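## Task

In plate hotel H1, plate R33 is jutting out of slot 3 (slots are counted from the bottom, 1 to 4). Slide it inward until it rests against the hotel's rear stop, and make sure it stays seated with no help from the robot. Then release it and back the gripper away.

## Robot and tools

Robot: one arm (yam_ultra) with six revolute joints and a two-finger parallel gripper. One command number drives both fingers. There are two scenes, each with its own random start; finished_scene ends the current one and reveals the next task.

Frames. The state line reports end_effector_position in metres and end_effector_quat_wxyz, both in the scene frame. Its origin is on the table surface directly beneath the arm base; +z is up, and +y is to the left when facing along +x. The base may be slightly tilted. The reported position is the pinch point, between the finger pads and about 1 cm short of the tips, and it gets less accurate at long reach. In the gripper's own frame the fingers extend along +z and spread along y.

execute_actions takes {"actions": [...]} with at most one item. An empty list only returns the current state. An action item is {"rows": [[7 numbers], ...], "steps": n}: up to 15 rows and up to 15 steps (default 15), each step 1/30 s. Each row is used for one step, and the last row repeats if there are fewer rows than steps. A wait item is {"steps": n} with n up to 300, counted from the previous result, so thinking time is included. The optional "pictures" flag turns camera images on or off.

A row is [dx, dy, dz, rx, ry, rz, opening], all within -1 to 1. The first six are an offset, not a pose. They are expressed in the gripper's own axes and measured from the gripper pose shown in the latest result. Before any result in the scene has shown a pose, or for later calls in the same reply, they are measured from wherever the robot is when the action begins. Every row is counted from that same reference, not added to the row before it. Scale: 1.0 equals 0.6 m of travel or 180 degrees; rx, ry, rz form a single rotation vector. opening is absolute: +1 is fully open (0.094 m), -1 is closed. All zeros is not a pause: it pulls the hand back to the reference pose.

move takes target (one 7-number row with exactly the same offset convention) and optional speed in m/s, from 0.002 to 0.5 (default 0.25); turning is capped at twice that value in rad/s. It drives a straight-line path lasting 0.5 to 10 s, and a longer path is cut off short. The opening is applied when the move starts. The path ignores obstacles, and the real hand can trail it, drift off it or overshoot its speed, especially with the arm nearly extended. Contact is harsher at higher speed and when the target lies further beyond the contact point. The result adds a move: line giving the ending (done, off_target, moving, held, fault) and any limits, plus the distance left to the target. limits=paced means the sent pose was clipped. limits=held means a safety check blocked some steps, after which the arm may jump faster than asked.

wait takes seconds (0 to 10) and sends nothing new. zoom_image takes camera (cam_high, cam_low or cam_wrist, each 896x504) and region [x0, y0, x1, y1] in pixels from the top-left, no larger than 504 by 504. read_manual returns licence text only. finished_scene takes scene (1 or 2) and cannot be undone.

Control behaviour. On each step the commanded pose is clipped to within 70 mm and 16 degrees of the measured pose, and position takes priority over orientation. After an action the arm goes only as far as the last clipped pose, so check where it actually got to before sending the remainder. The arm tends to end a centimetre or more too low and to sink further under repeated zero offsets. To counter this, aim the first call of a reply back at the intended height, and raise that aim if it keeps sagging. Because offsets start from the measured hand, repeating a small push into something rigid adds no extra force, but into something that yields it keeps advancing. The simulation runs on while you think. No steps are kept back, and "Hand target" shows where the controller is currently steering.

Result lines. Joint positions and velocities list waist, shoulder, elbow, wrist pitch, wrist yaw and wrist roll (rad, rad/s), then the finger-pad gap (m, m/s). grip_measured gives the finger opening on the command scale and may be off by about 1 mm. To grasp, command roughly 0.03 below it. HELD marks steps where the clearance check withheld part of a row. "pose unreachable" means that check changed or blocked the command. FAULT lines mean the arm was stopped.

Cautions. Push the plate gently and slowly, straight in along the slot direction, and stop once it meets the back stop; avoid slamming it or pressing very hard. Do not knock anything off the table, since that ends the scene. Loose objects or held parts may occasionally be nudged by outside forces. The plate must stay seated on its own, so release it and withdraw afterwards. Motor heat builds up while holding loads: a MOTOR HOT warning appears at 75 °C, the arm halts for 10 s at 90 °C, and at 100 °C it goes limp and falls. Keep motions smooth and efficient, and avoid unnecessary holding.

Each tool is called by a JSON object that holds its "method" and its "body".

## Session

{"method": "execute_actions", "body": {"actions": []}}

Scene clock: 0.00 s of 7200.00 s.
end_effector_position=(+0.1575, +0.0813, +0.1414) grip_measured=+1.000 end_effector_quat_wxyz=(+0.585, +0.787, +0.014, +0.196)
Joint positions: [ 0.939  1.374  0.677 -1.121  0.569 -1.949  0.094]
Joint velocities: [-0.017 -0.012 -0.007 -0.037  0.022 -0.022  0.   ]
Hand target: +0.158, +0.080, +0.144; +0.590, +0.784, +0.017, +0.194

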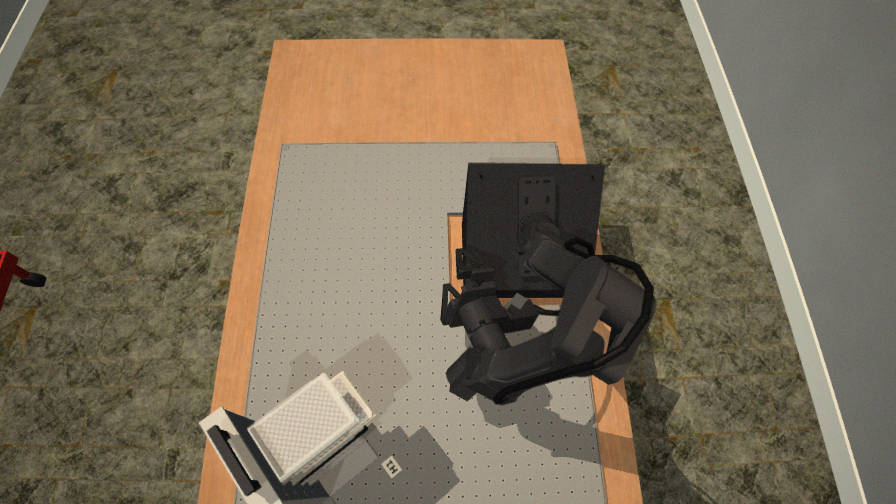

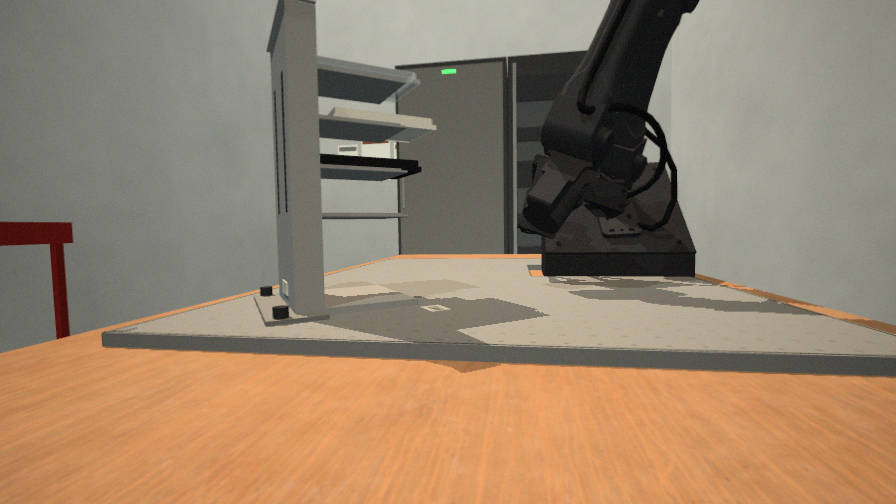

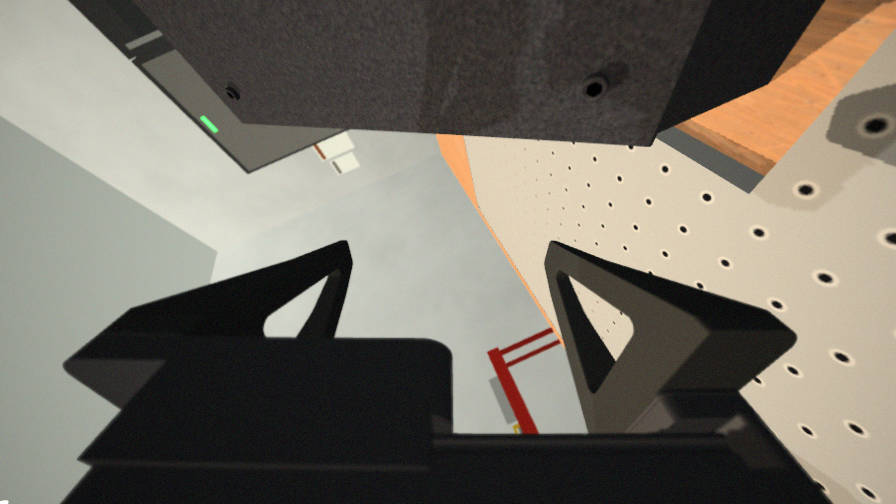

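{"method": "move", "body": {"target": [0.133,0.07,-0.113,0.036,0.591,-0.138,-1]}}

Scene clock: 10.33 s of 7200.00 s.
end_effector_position=(+0.1750, +0.1093, +0.1721) grip_measured=-0.996 end_effector_quat_wxyz=(+0.535, +0.661, +0.310, +0.425)
Joint positions: [ 1.39   1.219  0.371 -1.101  1.182 -1.742  0.   ]
Joint velocities: [ 0.022  0.002  0.002 -0.022 -0.081 -0.051  0.001]
Hand target: +0.175, +0.110, +0.172; +0.536, +0.661, +0.310, +0.424
Off the commanded pose: 0.068 m, 63 deg; orientation clipped at the last step of the last action.
After step 90, 3.20 s passed at rest.
move: held; limits=paced,held; held on 70 of 124 steps, including the last
pose unreachable: on one or more control steps of this call an arm could not follow its commanded pose, so it was not sent that pose on those steps. On the call's last step it was still not sent that pose. It may still have moved: this result reports where it is.
cause: the commanded pose would bring two parts of the arm too close to each other (its wrist camera and its base, with joints 1 (waist) to 6 (wrist roll) between them).

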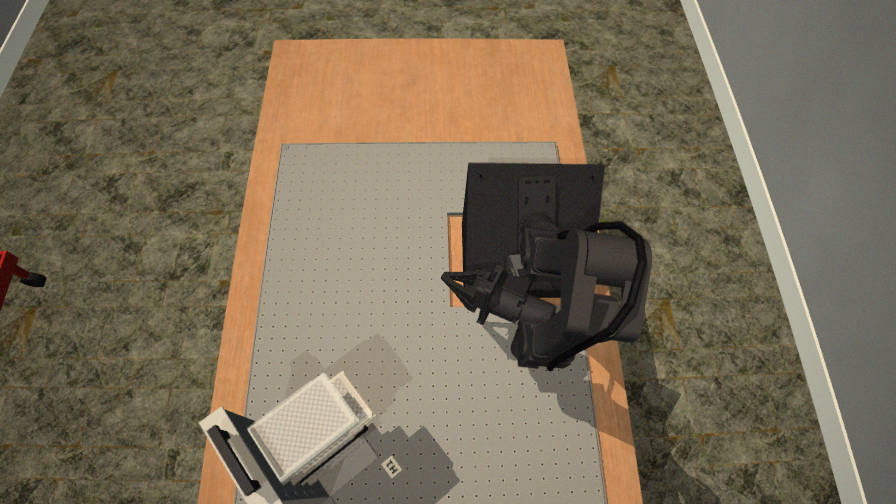

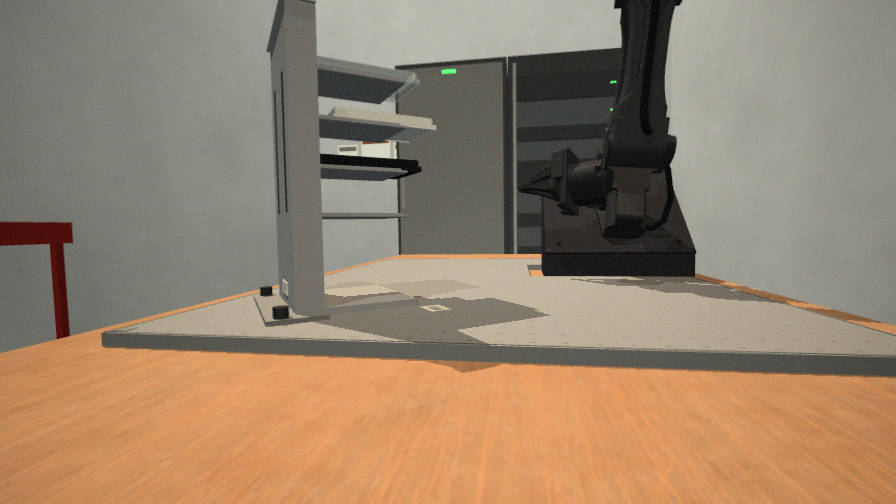

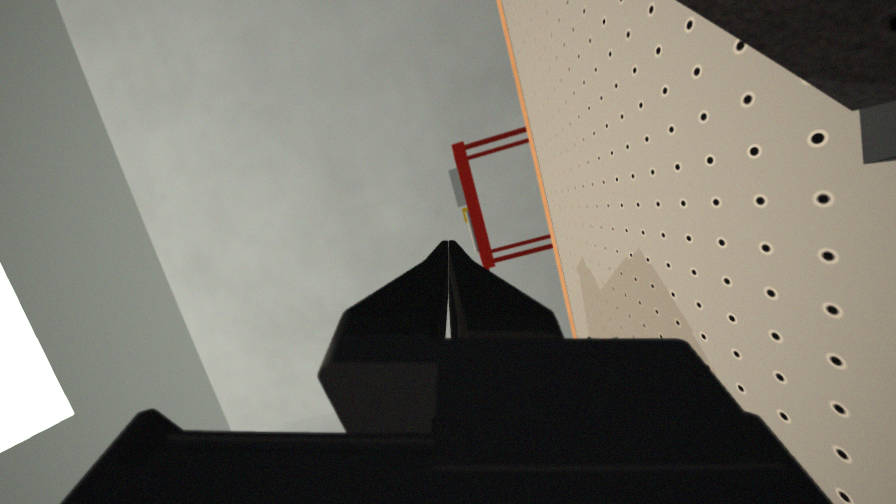

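{"method": "move", "body": {"target": [0.246,0.11,0.005,-0.172,0.369,-0.573,-1]}}

Scene clock: 19.20 s of 7200.00 s.
end_effector_position=(+0.1760, +0.1108, +0.1727) grip_measured=-0.996 end_effector_quat_wxyz=(+0.535, +0.657, +0.313, +0.429)
Joint positions: [ 1.39   1.227  0.371 -1.1    1.195 -1.74   0.   ]
Joint velocities: [ 0.012 -0.012  0.007 -0.022 -0.007 -0.022  0.001]
Hand target: +0.176, +0.111, +0.173; +0.536, +0.656, +0.314, +0.428
Off the commanded pose: 0.160 m, 126 deg; position and orientation clipped at the last step of the last action.
After step 90, 1.13 s passed at rest.
move: held; limits=paced,held; held on 135 of 142 steps, including the last
pose unreachable: on one or more control steps of this call an arm could not follow its commanded pose, so it was not sent that pose on those steps. On the call's last step it was still not sent that pose. It may still have moved: this result reports where it is.
cause: the commanded pose would bring two parts of the arm too close to each other (its wrist camera and its base, with joints 1 (waist) to 6 (wrist roll) between them).

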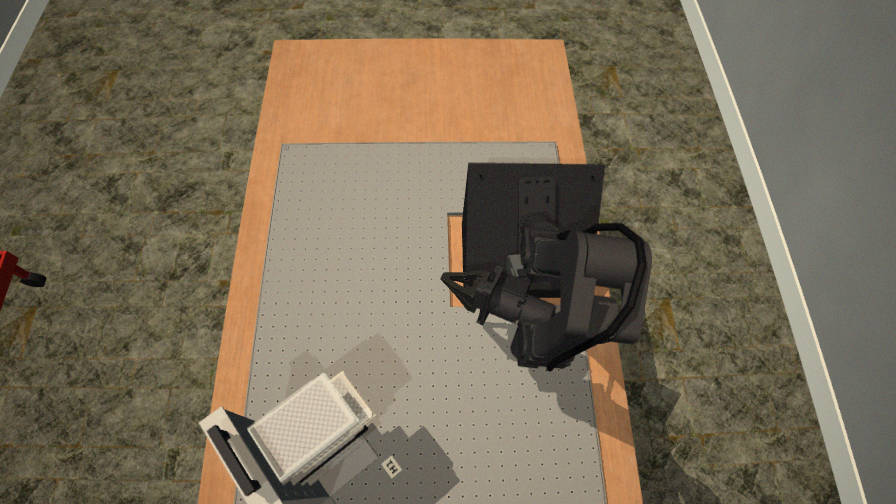

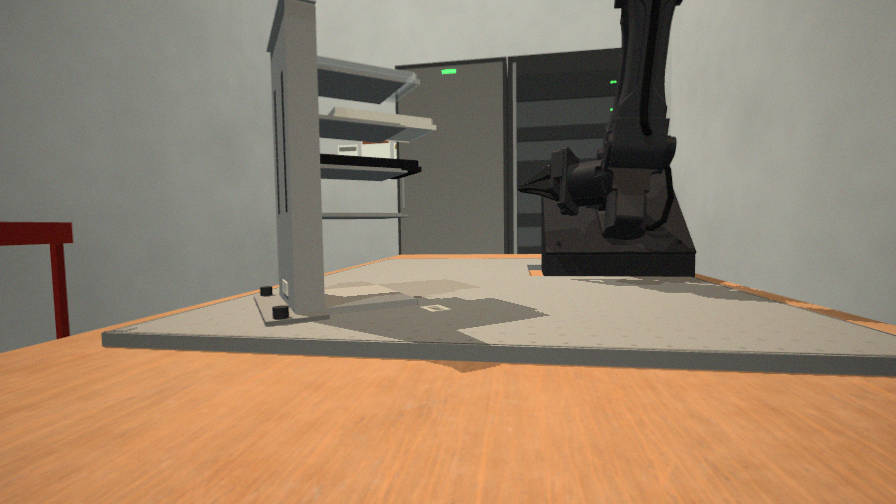

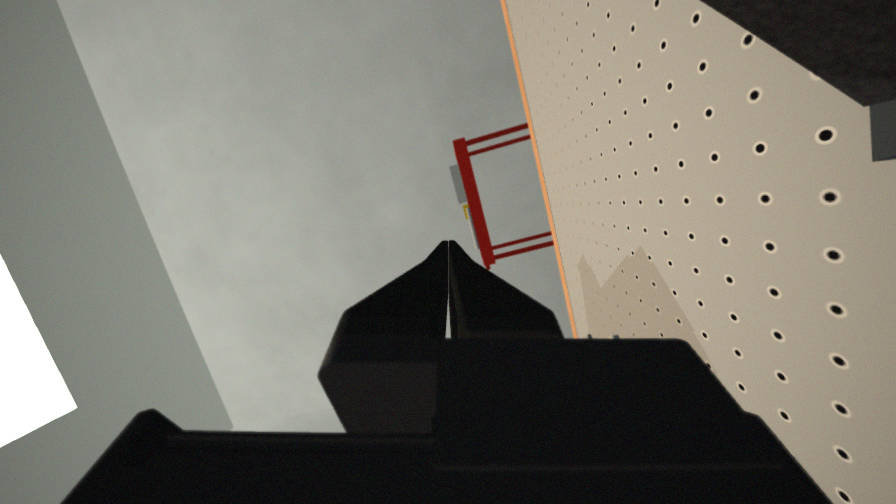

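Stuck; translate away first (+x world along finger axis, up).

{"method": "move", "body": {"target": [0.05,0.13,0.25,0,0,0,-1]}}

Scene clock: 20.70 s of 7200.00 s.
end_effector_position=(+0.3134, +0.0517, +0.2368) grip_measured=-0.997 end_effector_quat_wxyz=(+0.717, +0.519, -0.013, +0.464)
Joint positions: [ 0.463  1.794  0.826 -0.654  1.356 -2.088  0.   ]
Joint velocities: [ 0.012 -0.002 -0.002 -0.037  0.007 -0.051 -0.   ]
Hand target: +0.316, +0.051, +0.242; +0.726, +0.513, -0.015, +0.458
Off the commanded pose: 0.012 m, 46 deg; orientation clipped at the last step of the last action.
joint sent to its limit — the command would take joint 6 (wrist roll) past its lower limit, so that joint was sent only as far as its limit.
move: off_target; limits=paced

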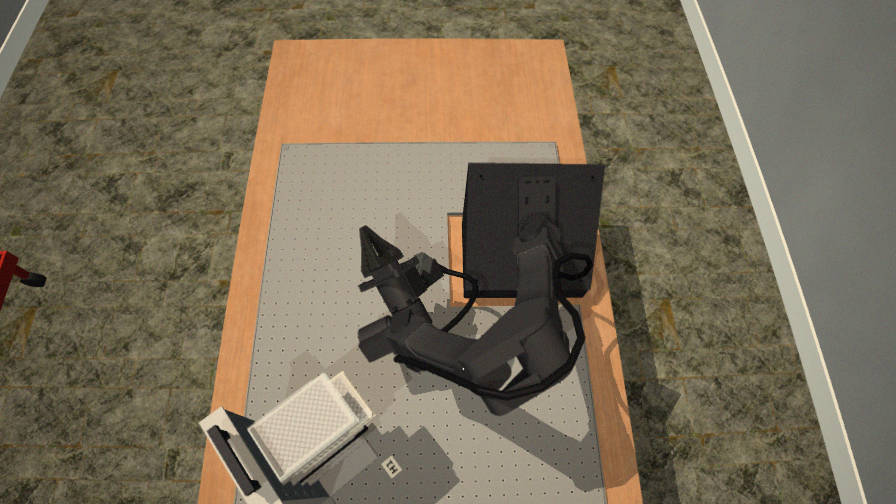

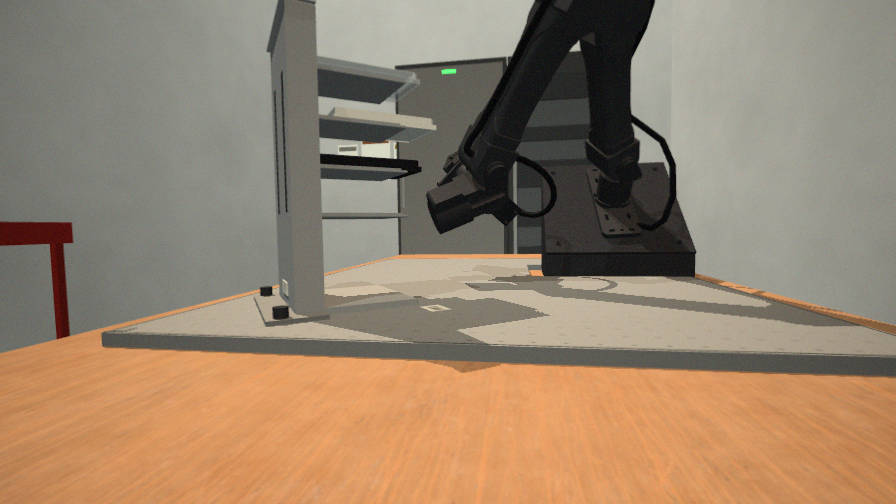

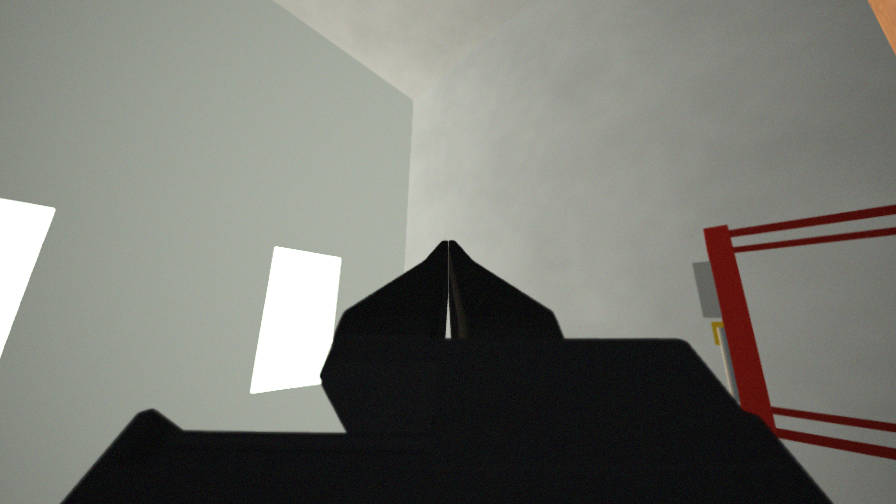

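{"method": "move", "body": {"target": [-0.057,0.115,0.02,0,0,0.66,-1]}}

Scene clock: 29.67 s of 7200.00 s.
end_effector_position=(+0.2555, +0.0240, +0.2679) grip_measured=-0.997 end_effector_quat_wxyz=(-0.031, +0.266, -0.455, +0.849)
Joint positions: [ 0.417  1.443  0.458 -0.344  1.339 -0.326  0.   ]
Joint velocities: [-0.002  0.007 -0.007 -0.037 -0.095 -0.007  0.002]
Hand target: +0.252, +0.021, +0.274; -0.034, +0.252, -0.455, +0.854
Off the commanded pose: 0.009 m, 2 deg.
After step 90, 1.13 s passed at rest.
move: done

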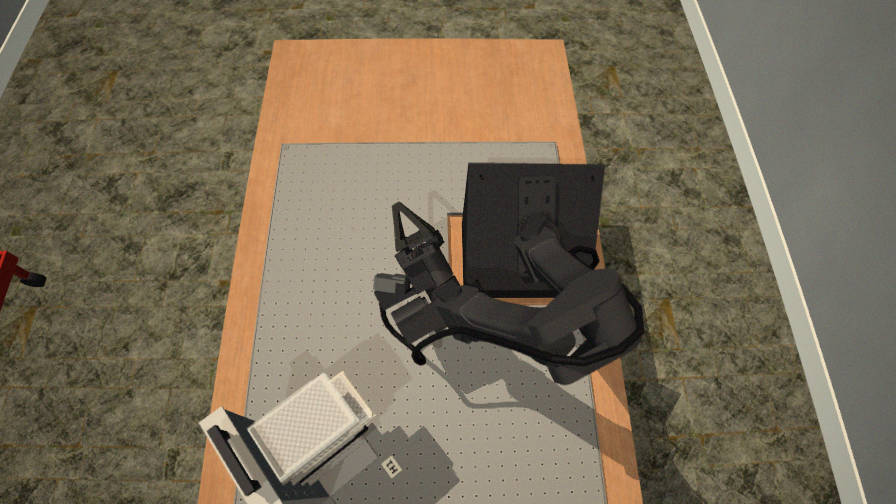

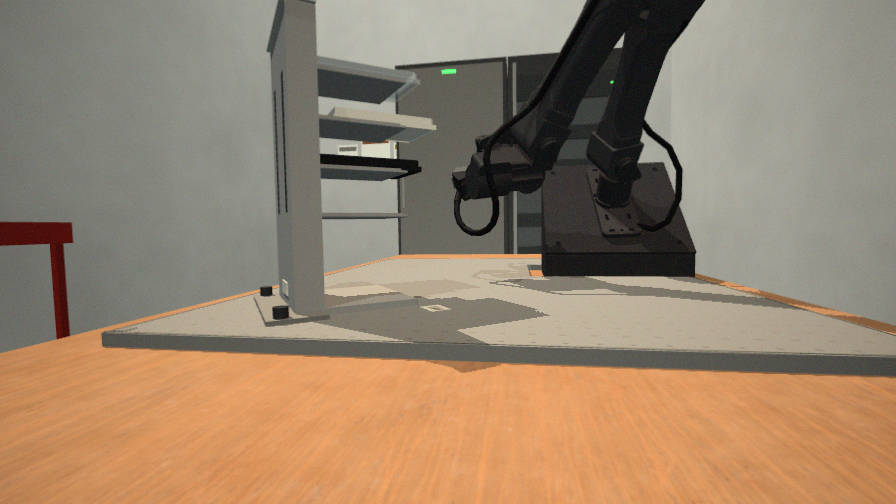

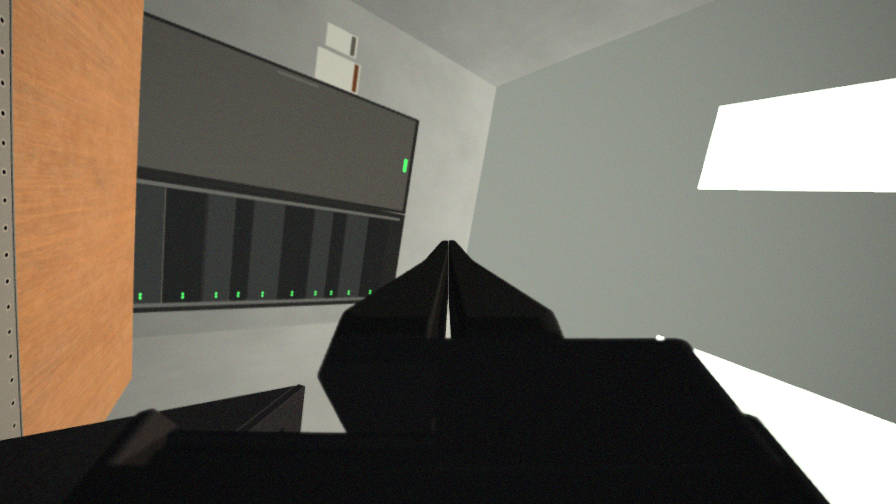

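{"method": "move", "body": {"target": [0,-0.172,-0.188,-0.507,-0.408,0.469,-1], "speed": 0.15}}

Scene clock: 39.63 s of 7200.00 s.
end_effector_position=(+0.2288, +0.1448, +0.2936) grip_measured=-0.997 end_effector_quat_wxyz=(+0.505, -0.295, +0.810, -0.039)
Joint positions: [-0.928  0.716  0.461 -0.608 -1.354 -0.512  0.   ]
Joint velocities: [-0.012  0.012  0.002  0.007 -0.007 -0.037  0.001]
Hand target: +0.229, +0.145, +0.293; +0.505, -0.295, +0.810, -0.040
Off the commanded pose: 0.027 m, 24 deg; orientation clipped at the last step of the last action.
move: held; limits=paced,held; held on 46 of 260 steps, including the last
pose unreachable: on one or more control steps of this call an arm could not follow its commanded pose, so it was not sent that pose on those steps. On the call's last step it was still not sent that pose. It may still have moved: this result reports where it is.
cause: the commanded pose would bring two parts of the arm too close to each other (its wrist (the part past joint 4) and its wrist camera, with joints 5 (wrist yaw) and 6 (wrist roll) between them).

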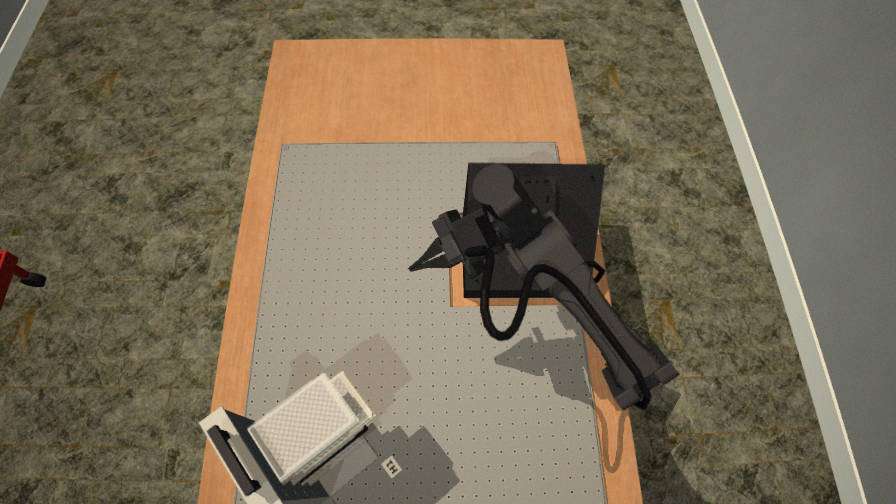

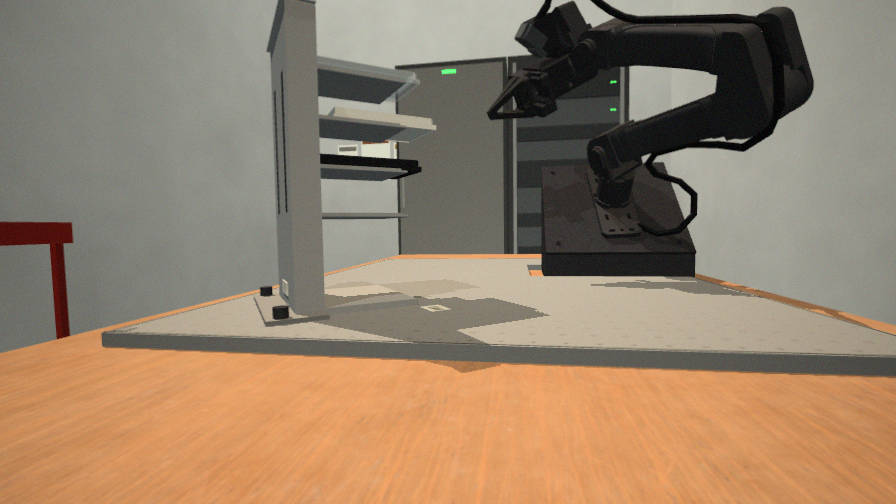

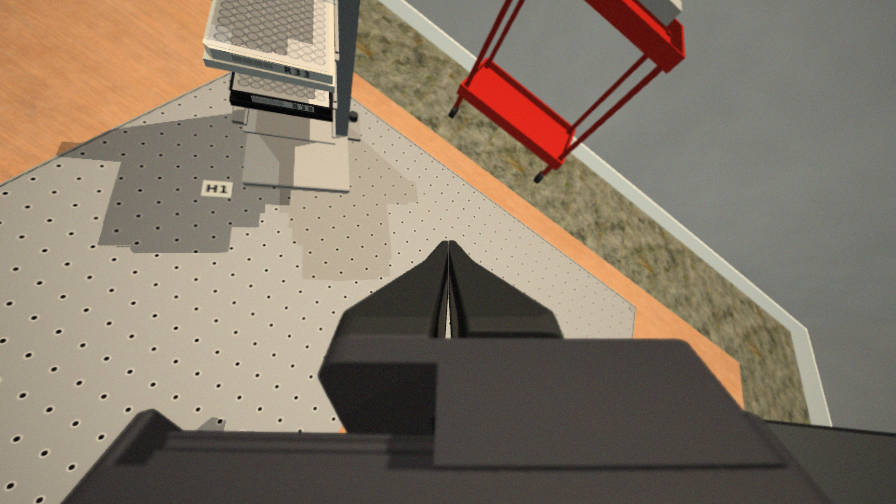

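{"method": "move", "body": {"target": [-0.072,0.115,0.113,-0.089,-0.07,0.088,-1], "speed": 0.12}}

Scene clock: 44.00 s of 7200.00 s.
end_effector_position=(+0.2679, +0.2419, +0.2700) grip_measured=-0.997 end_effector_quat_wxyz=(+0.539, -0.260, +0.783, +0.170)
Joint positions: [-0.272  0.752  0.175  0.821 -0.916  0.796  0.   ]
Joint velocities: [-0.007  0.012 -0.007  0.051 -0.007 -0.007 -0.   ]
Hand target: +0.270, +0.238, +0.269; +0.544, -0.251, +0.782, +0.170
Off the commanded pose: 0.003 m, 1 deg.
move: done

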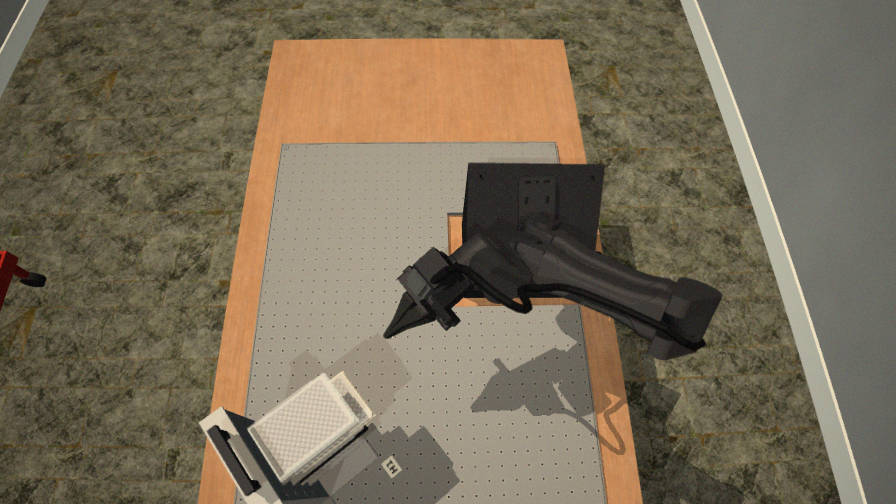

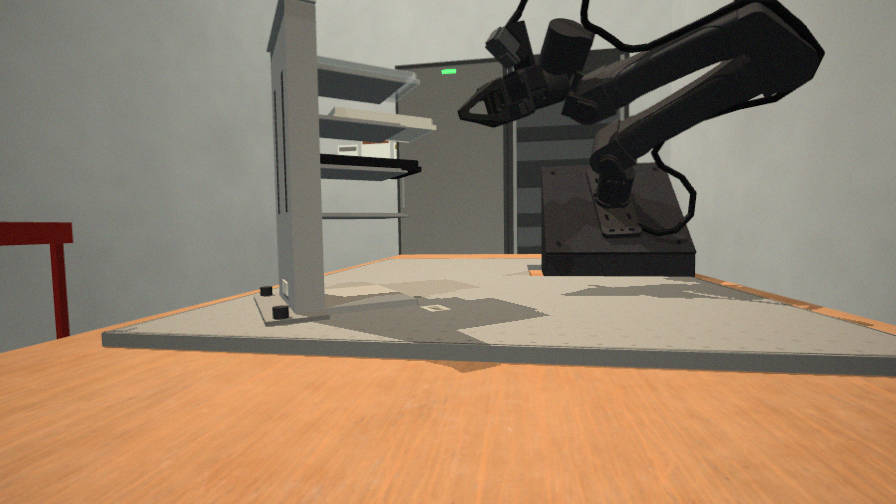

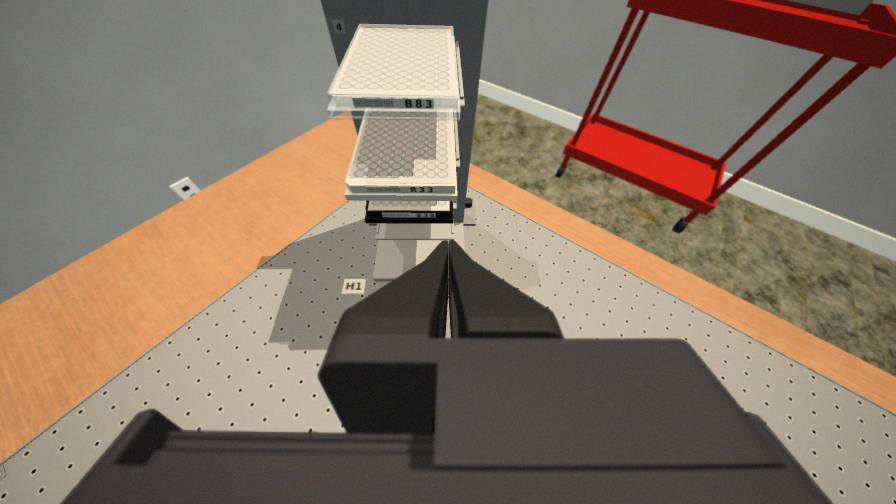

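{"method": "move", "body": {"target": [-0.028,0.075,0.078,0,0,0,-1], "speed": 0.1}}

Scene clock: 47.20 s of 7200.00 s.
end_effector_position=(+0.2781, +0.3020, +0.2598) grip_measured=-0.997 end_effector_quat_wxyz=(+0.529, -0.261, +0.790, +0.170)
Joint positions: [ 0.072  0.731  0.355  0.533 -0.598  0.692  0.   ]
Joint velocities: [-0.027  0.002  0.002  0.051  0.022 -0.081 -0.   ]
Hand target: +0.281, +0.307, +0.267; +0.538, -0.262, +0.784, +0.166
Off the commanded pose: 0.011 m, 1 deg.
move: off_target

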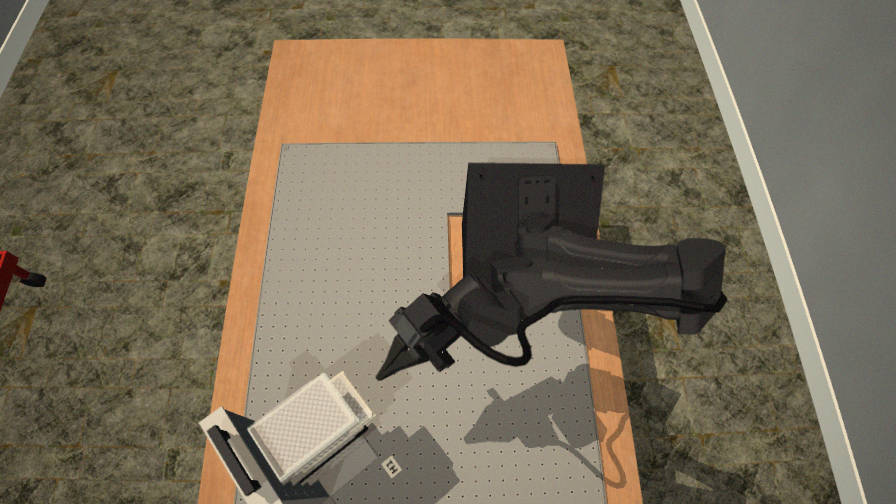

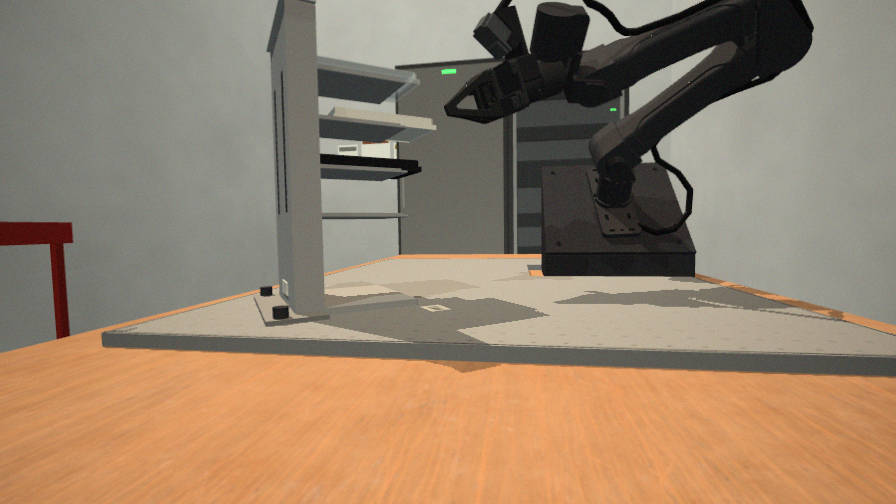

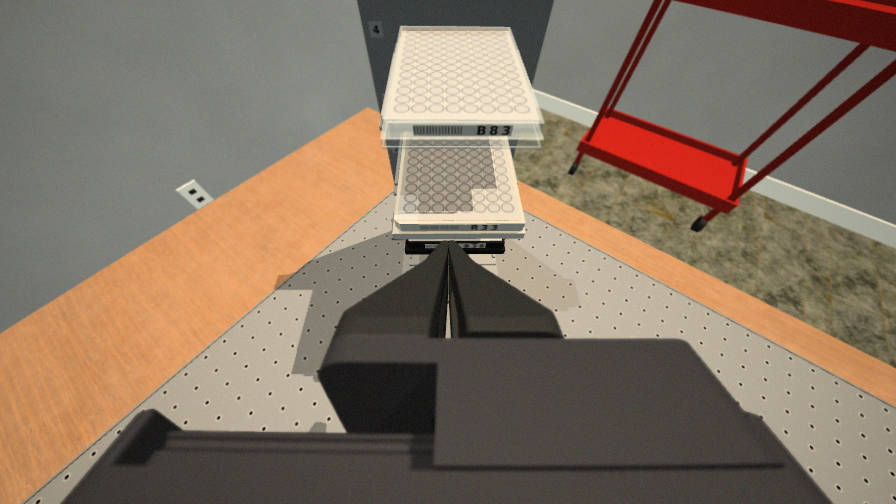

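{"method": "move", "body": {"target": [0.035,0,0.022,0,0,0,-1], "speed": 0.05}}

{"method": "zoom_image", "body": {"camera": "cam_low", "region": [300,40,560,200]}}

Scene clock: 49.17 s of 7200.00 s.
end_effector_position=(+0.2789, +0.3081, +0.2369) grip_measured=-0.997 end_effector_quat_wxyz=(+0.523, -0.265, +0.791, +0.174)
Joint positions: [ 0.193  0.786  0.323  0.611 -0.495  0.672  0.   ]
Joint velocities: [-0.002 -0.002  0.002  0.037 -0.081  0.022 -0.   ]
Hand target: +0.281, +0.304, +0.235; +0.528, -0.262, +0.790, +0.168
Off the commanded pose: 0.005 m, 1 deg.
move: done

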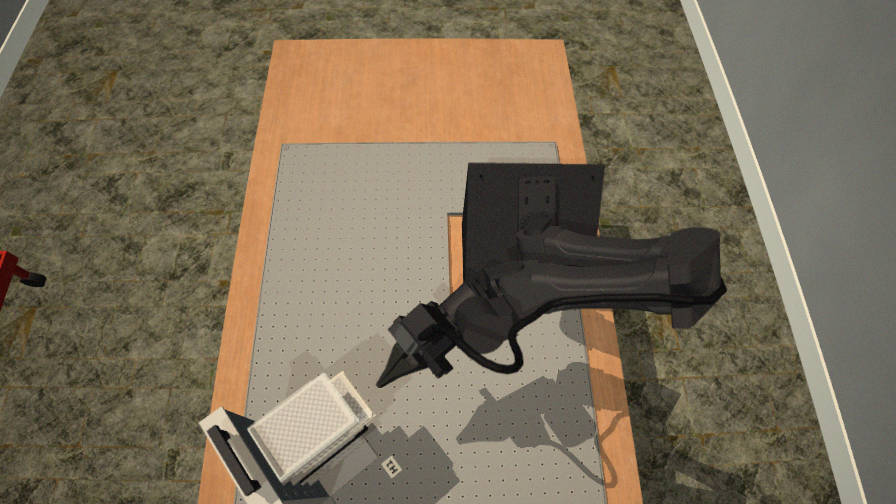

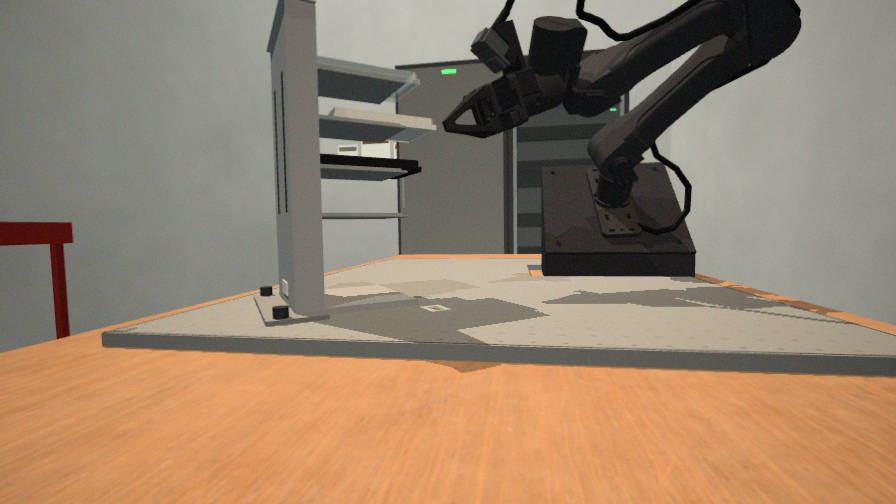

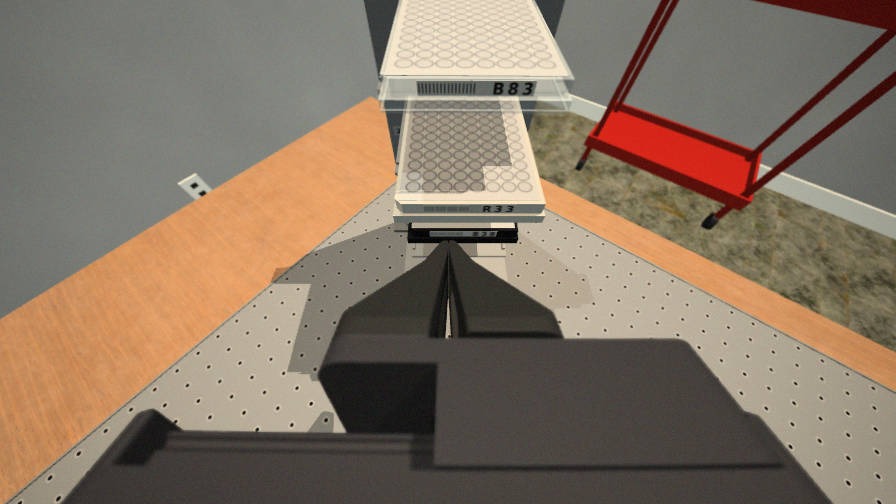

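Region (300, 40, 560, 200) of cam_low's 896x504 image, scaled by 1.938, with more detail than that image has; it fills the top 310 rows of this view, and the rest is white.

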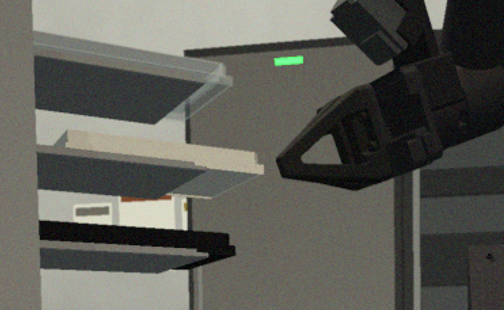

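{"method": "move", "body": {"target": [-0.025,-0.015,0.075,0,0,0,-1], "speed": 0.04}}

Scene clock: 51.10 s of 7200.00 s.
end_effector_position=(+0.3167, +0.3220, +0.2244) grip_measured=-0.997 end_effector_quat_wxyz=(+0.509, -0.259, +0.802, +0.173)
Joint positions: [ 0.227  1.031  0.441  0.702 -0.478  0.671  0.   ]
Joint velocities: [ 0.012 -0.007 -0.017 -0.022  0.066 -0.051 -0.   ]
Hand target: +0.321, +0.330, +0.234; +0.523, -0.266, +0.791, +0.174
Off the commanded pose: 0.013 m, 2 deg.
move: off_target

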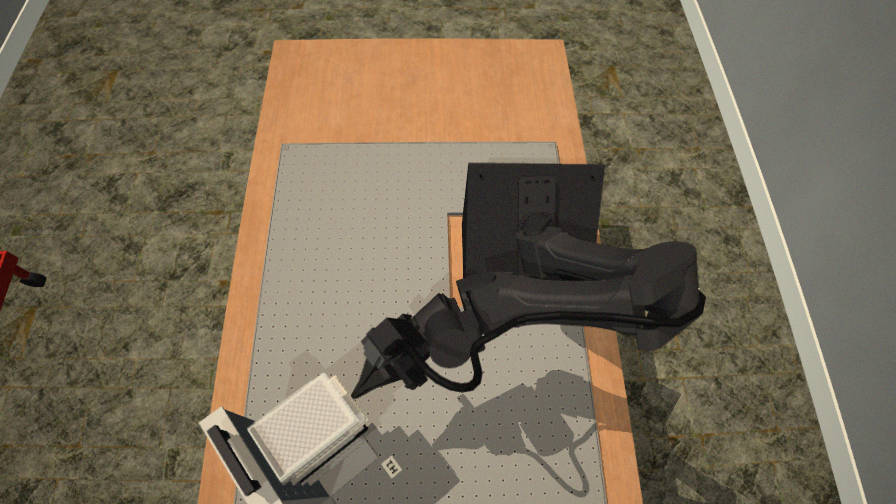

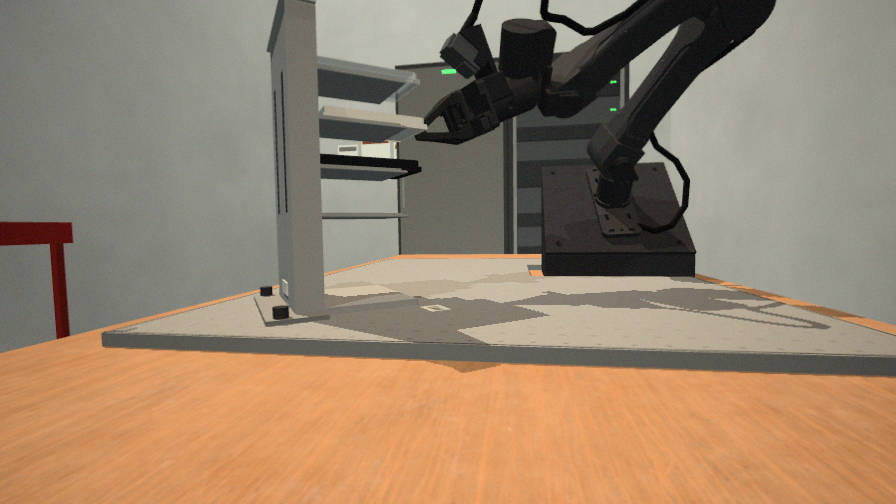

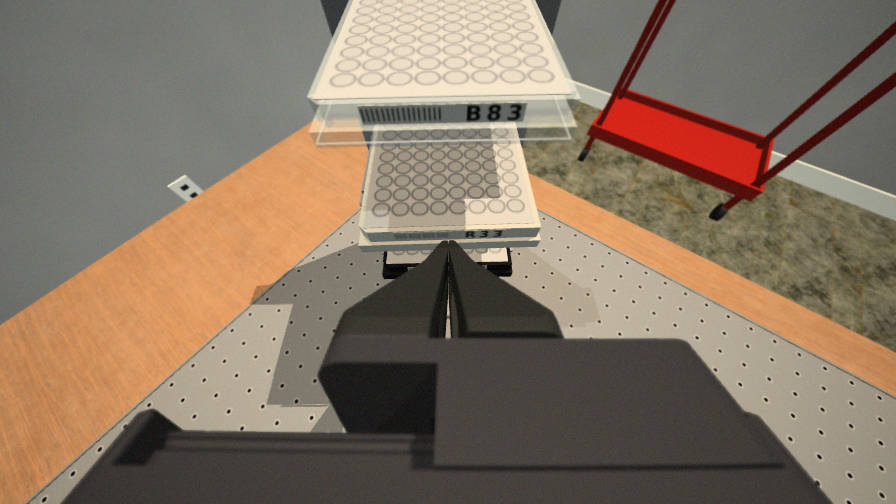

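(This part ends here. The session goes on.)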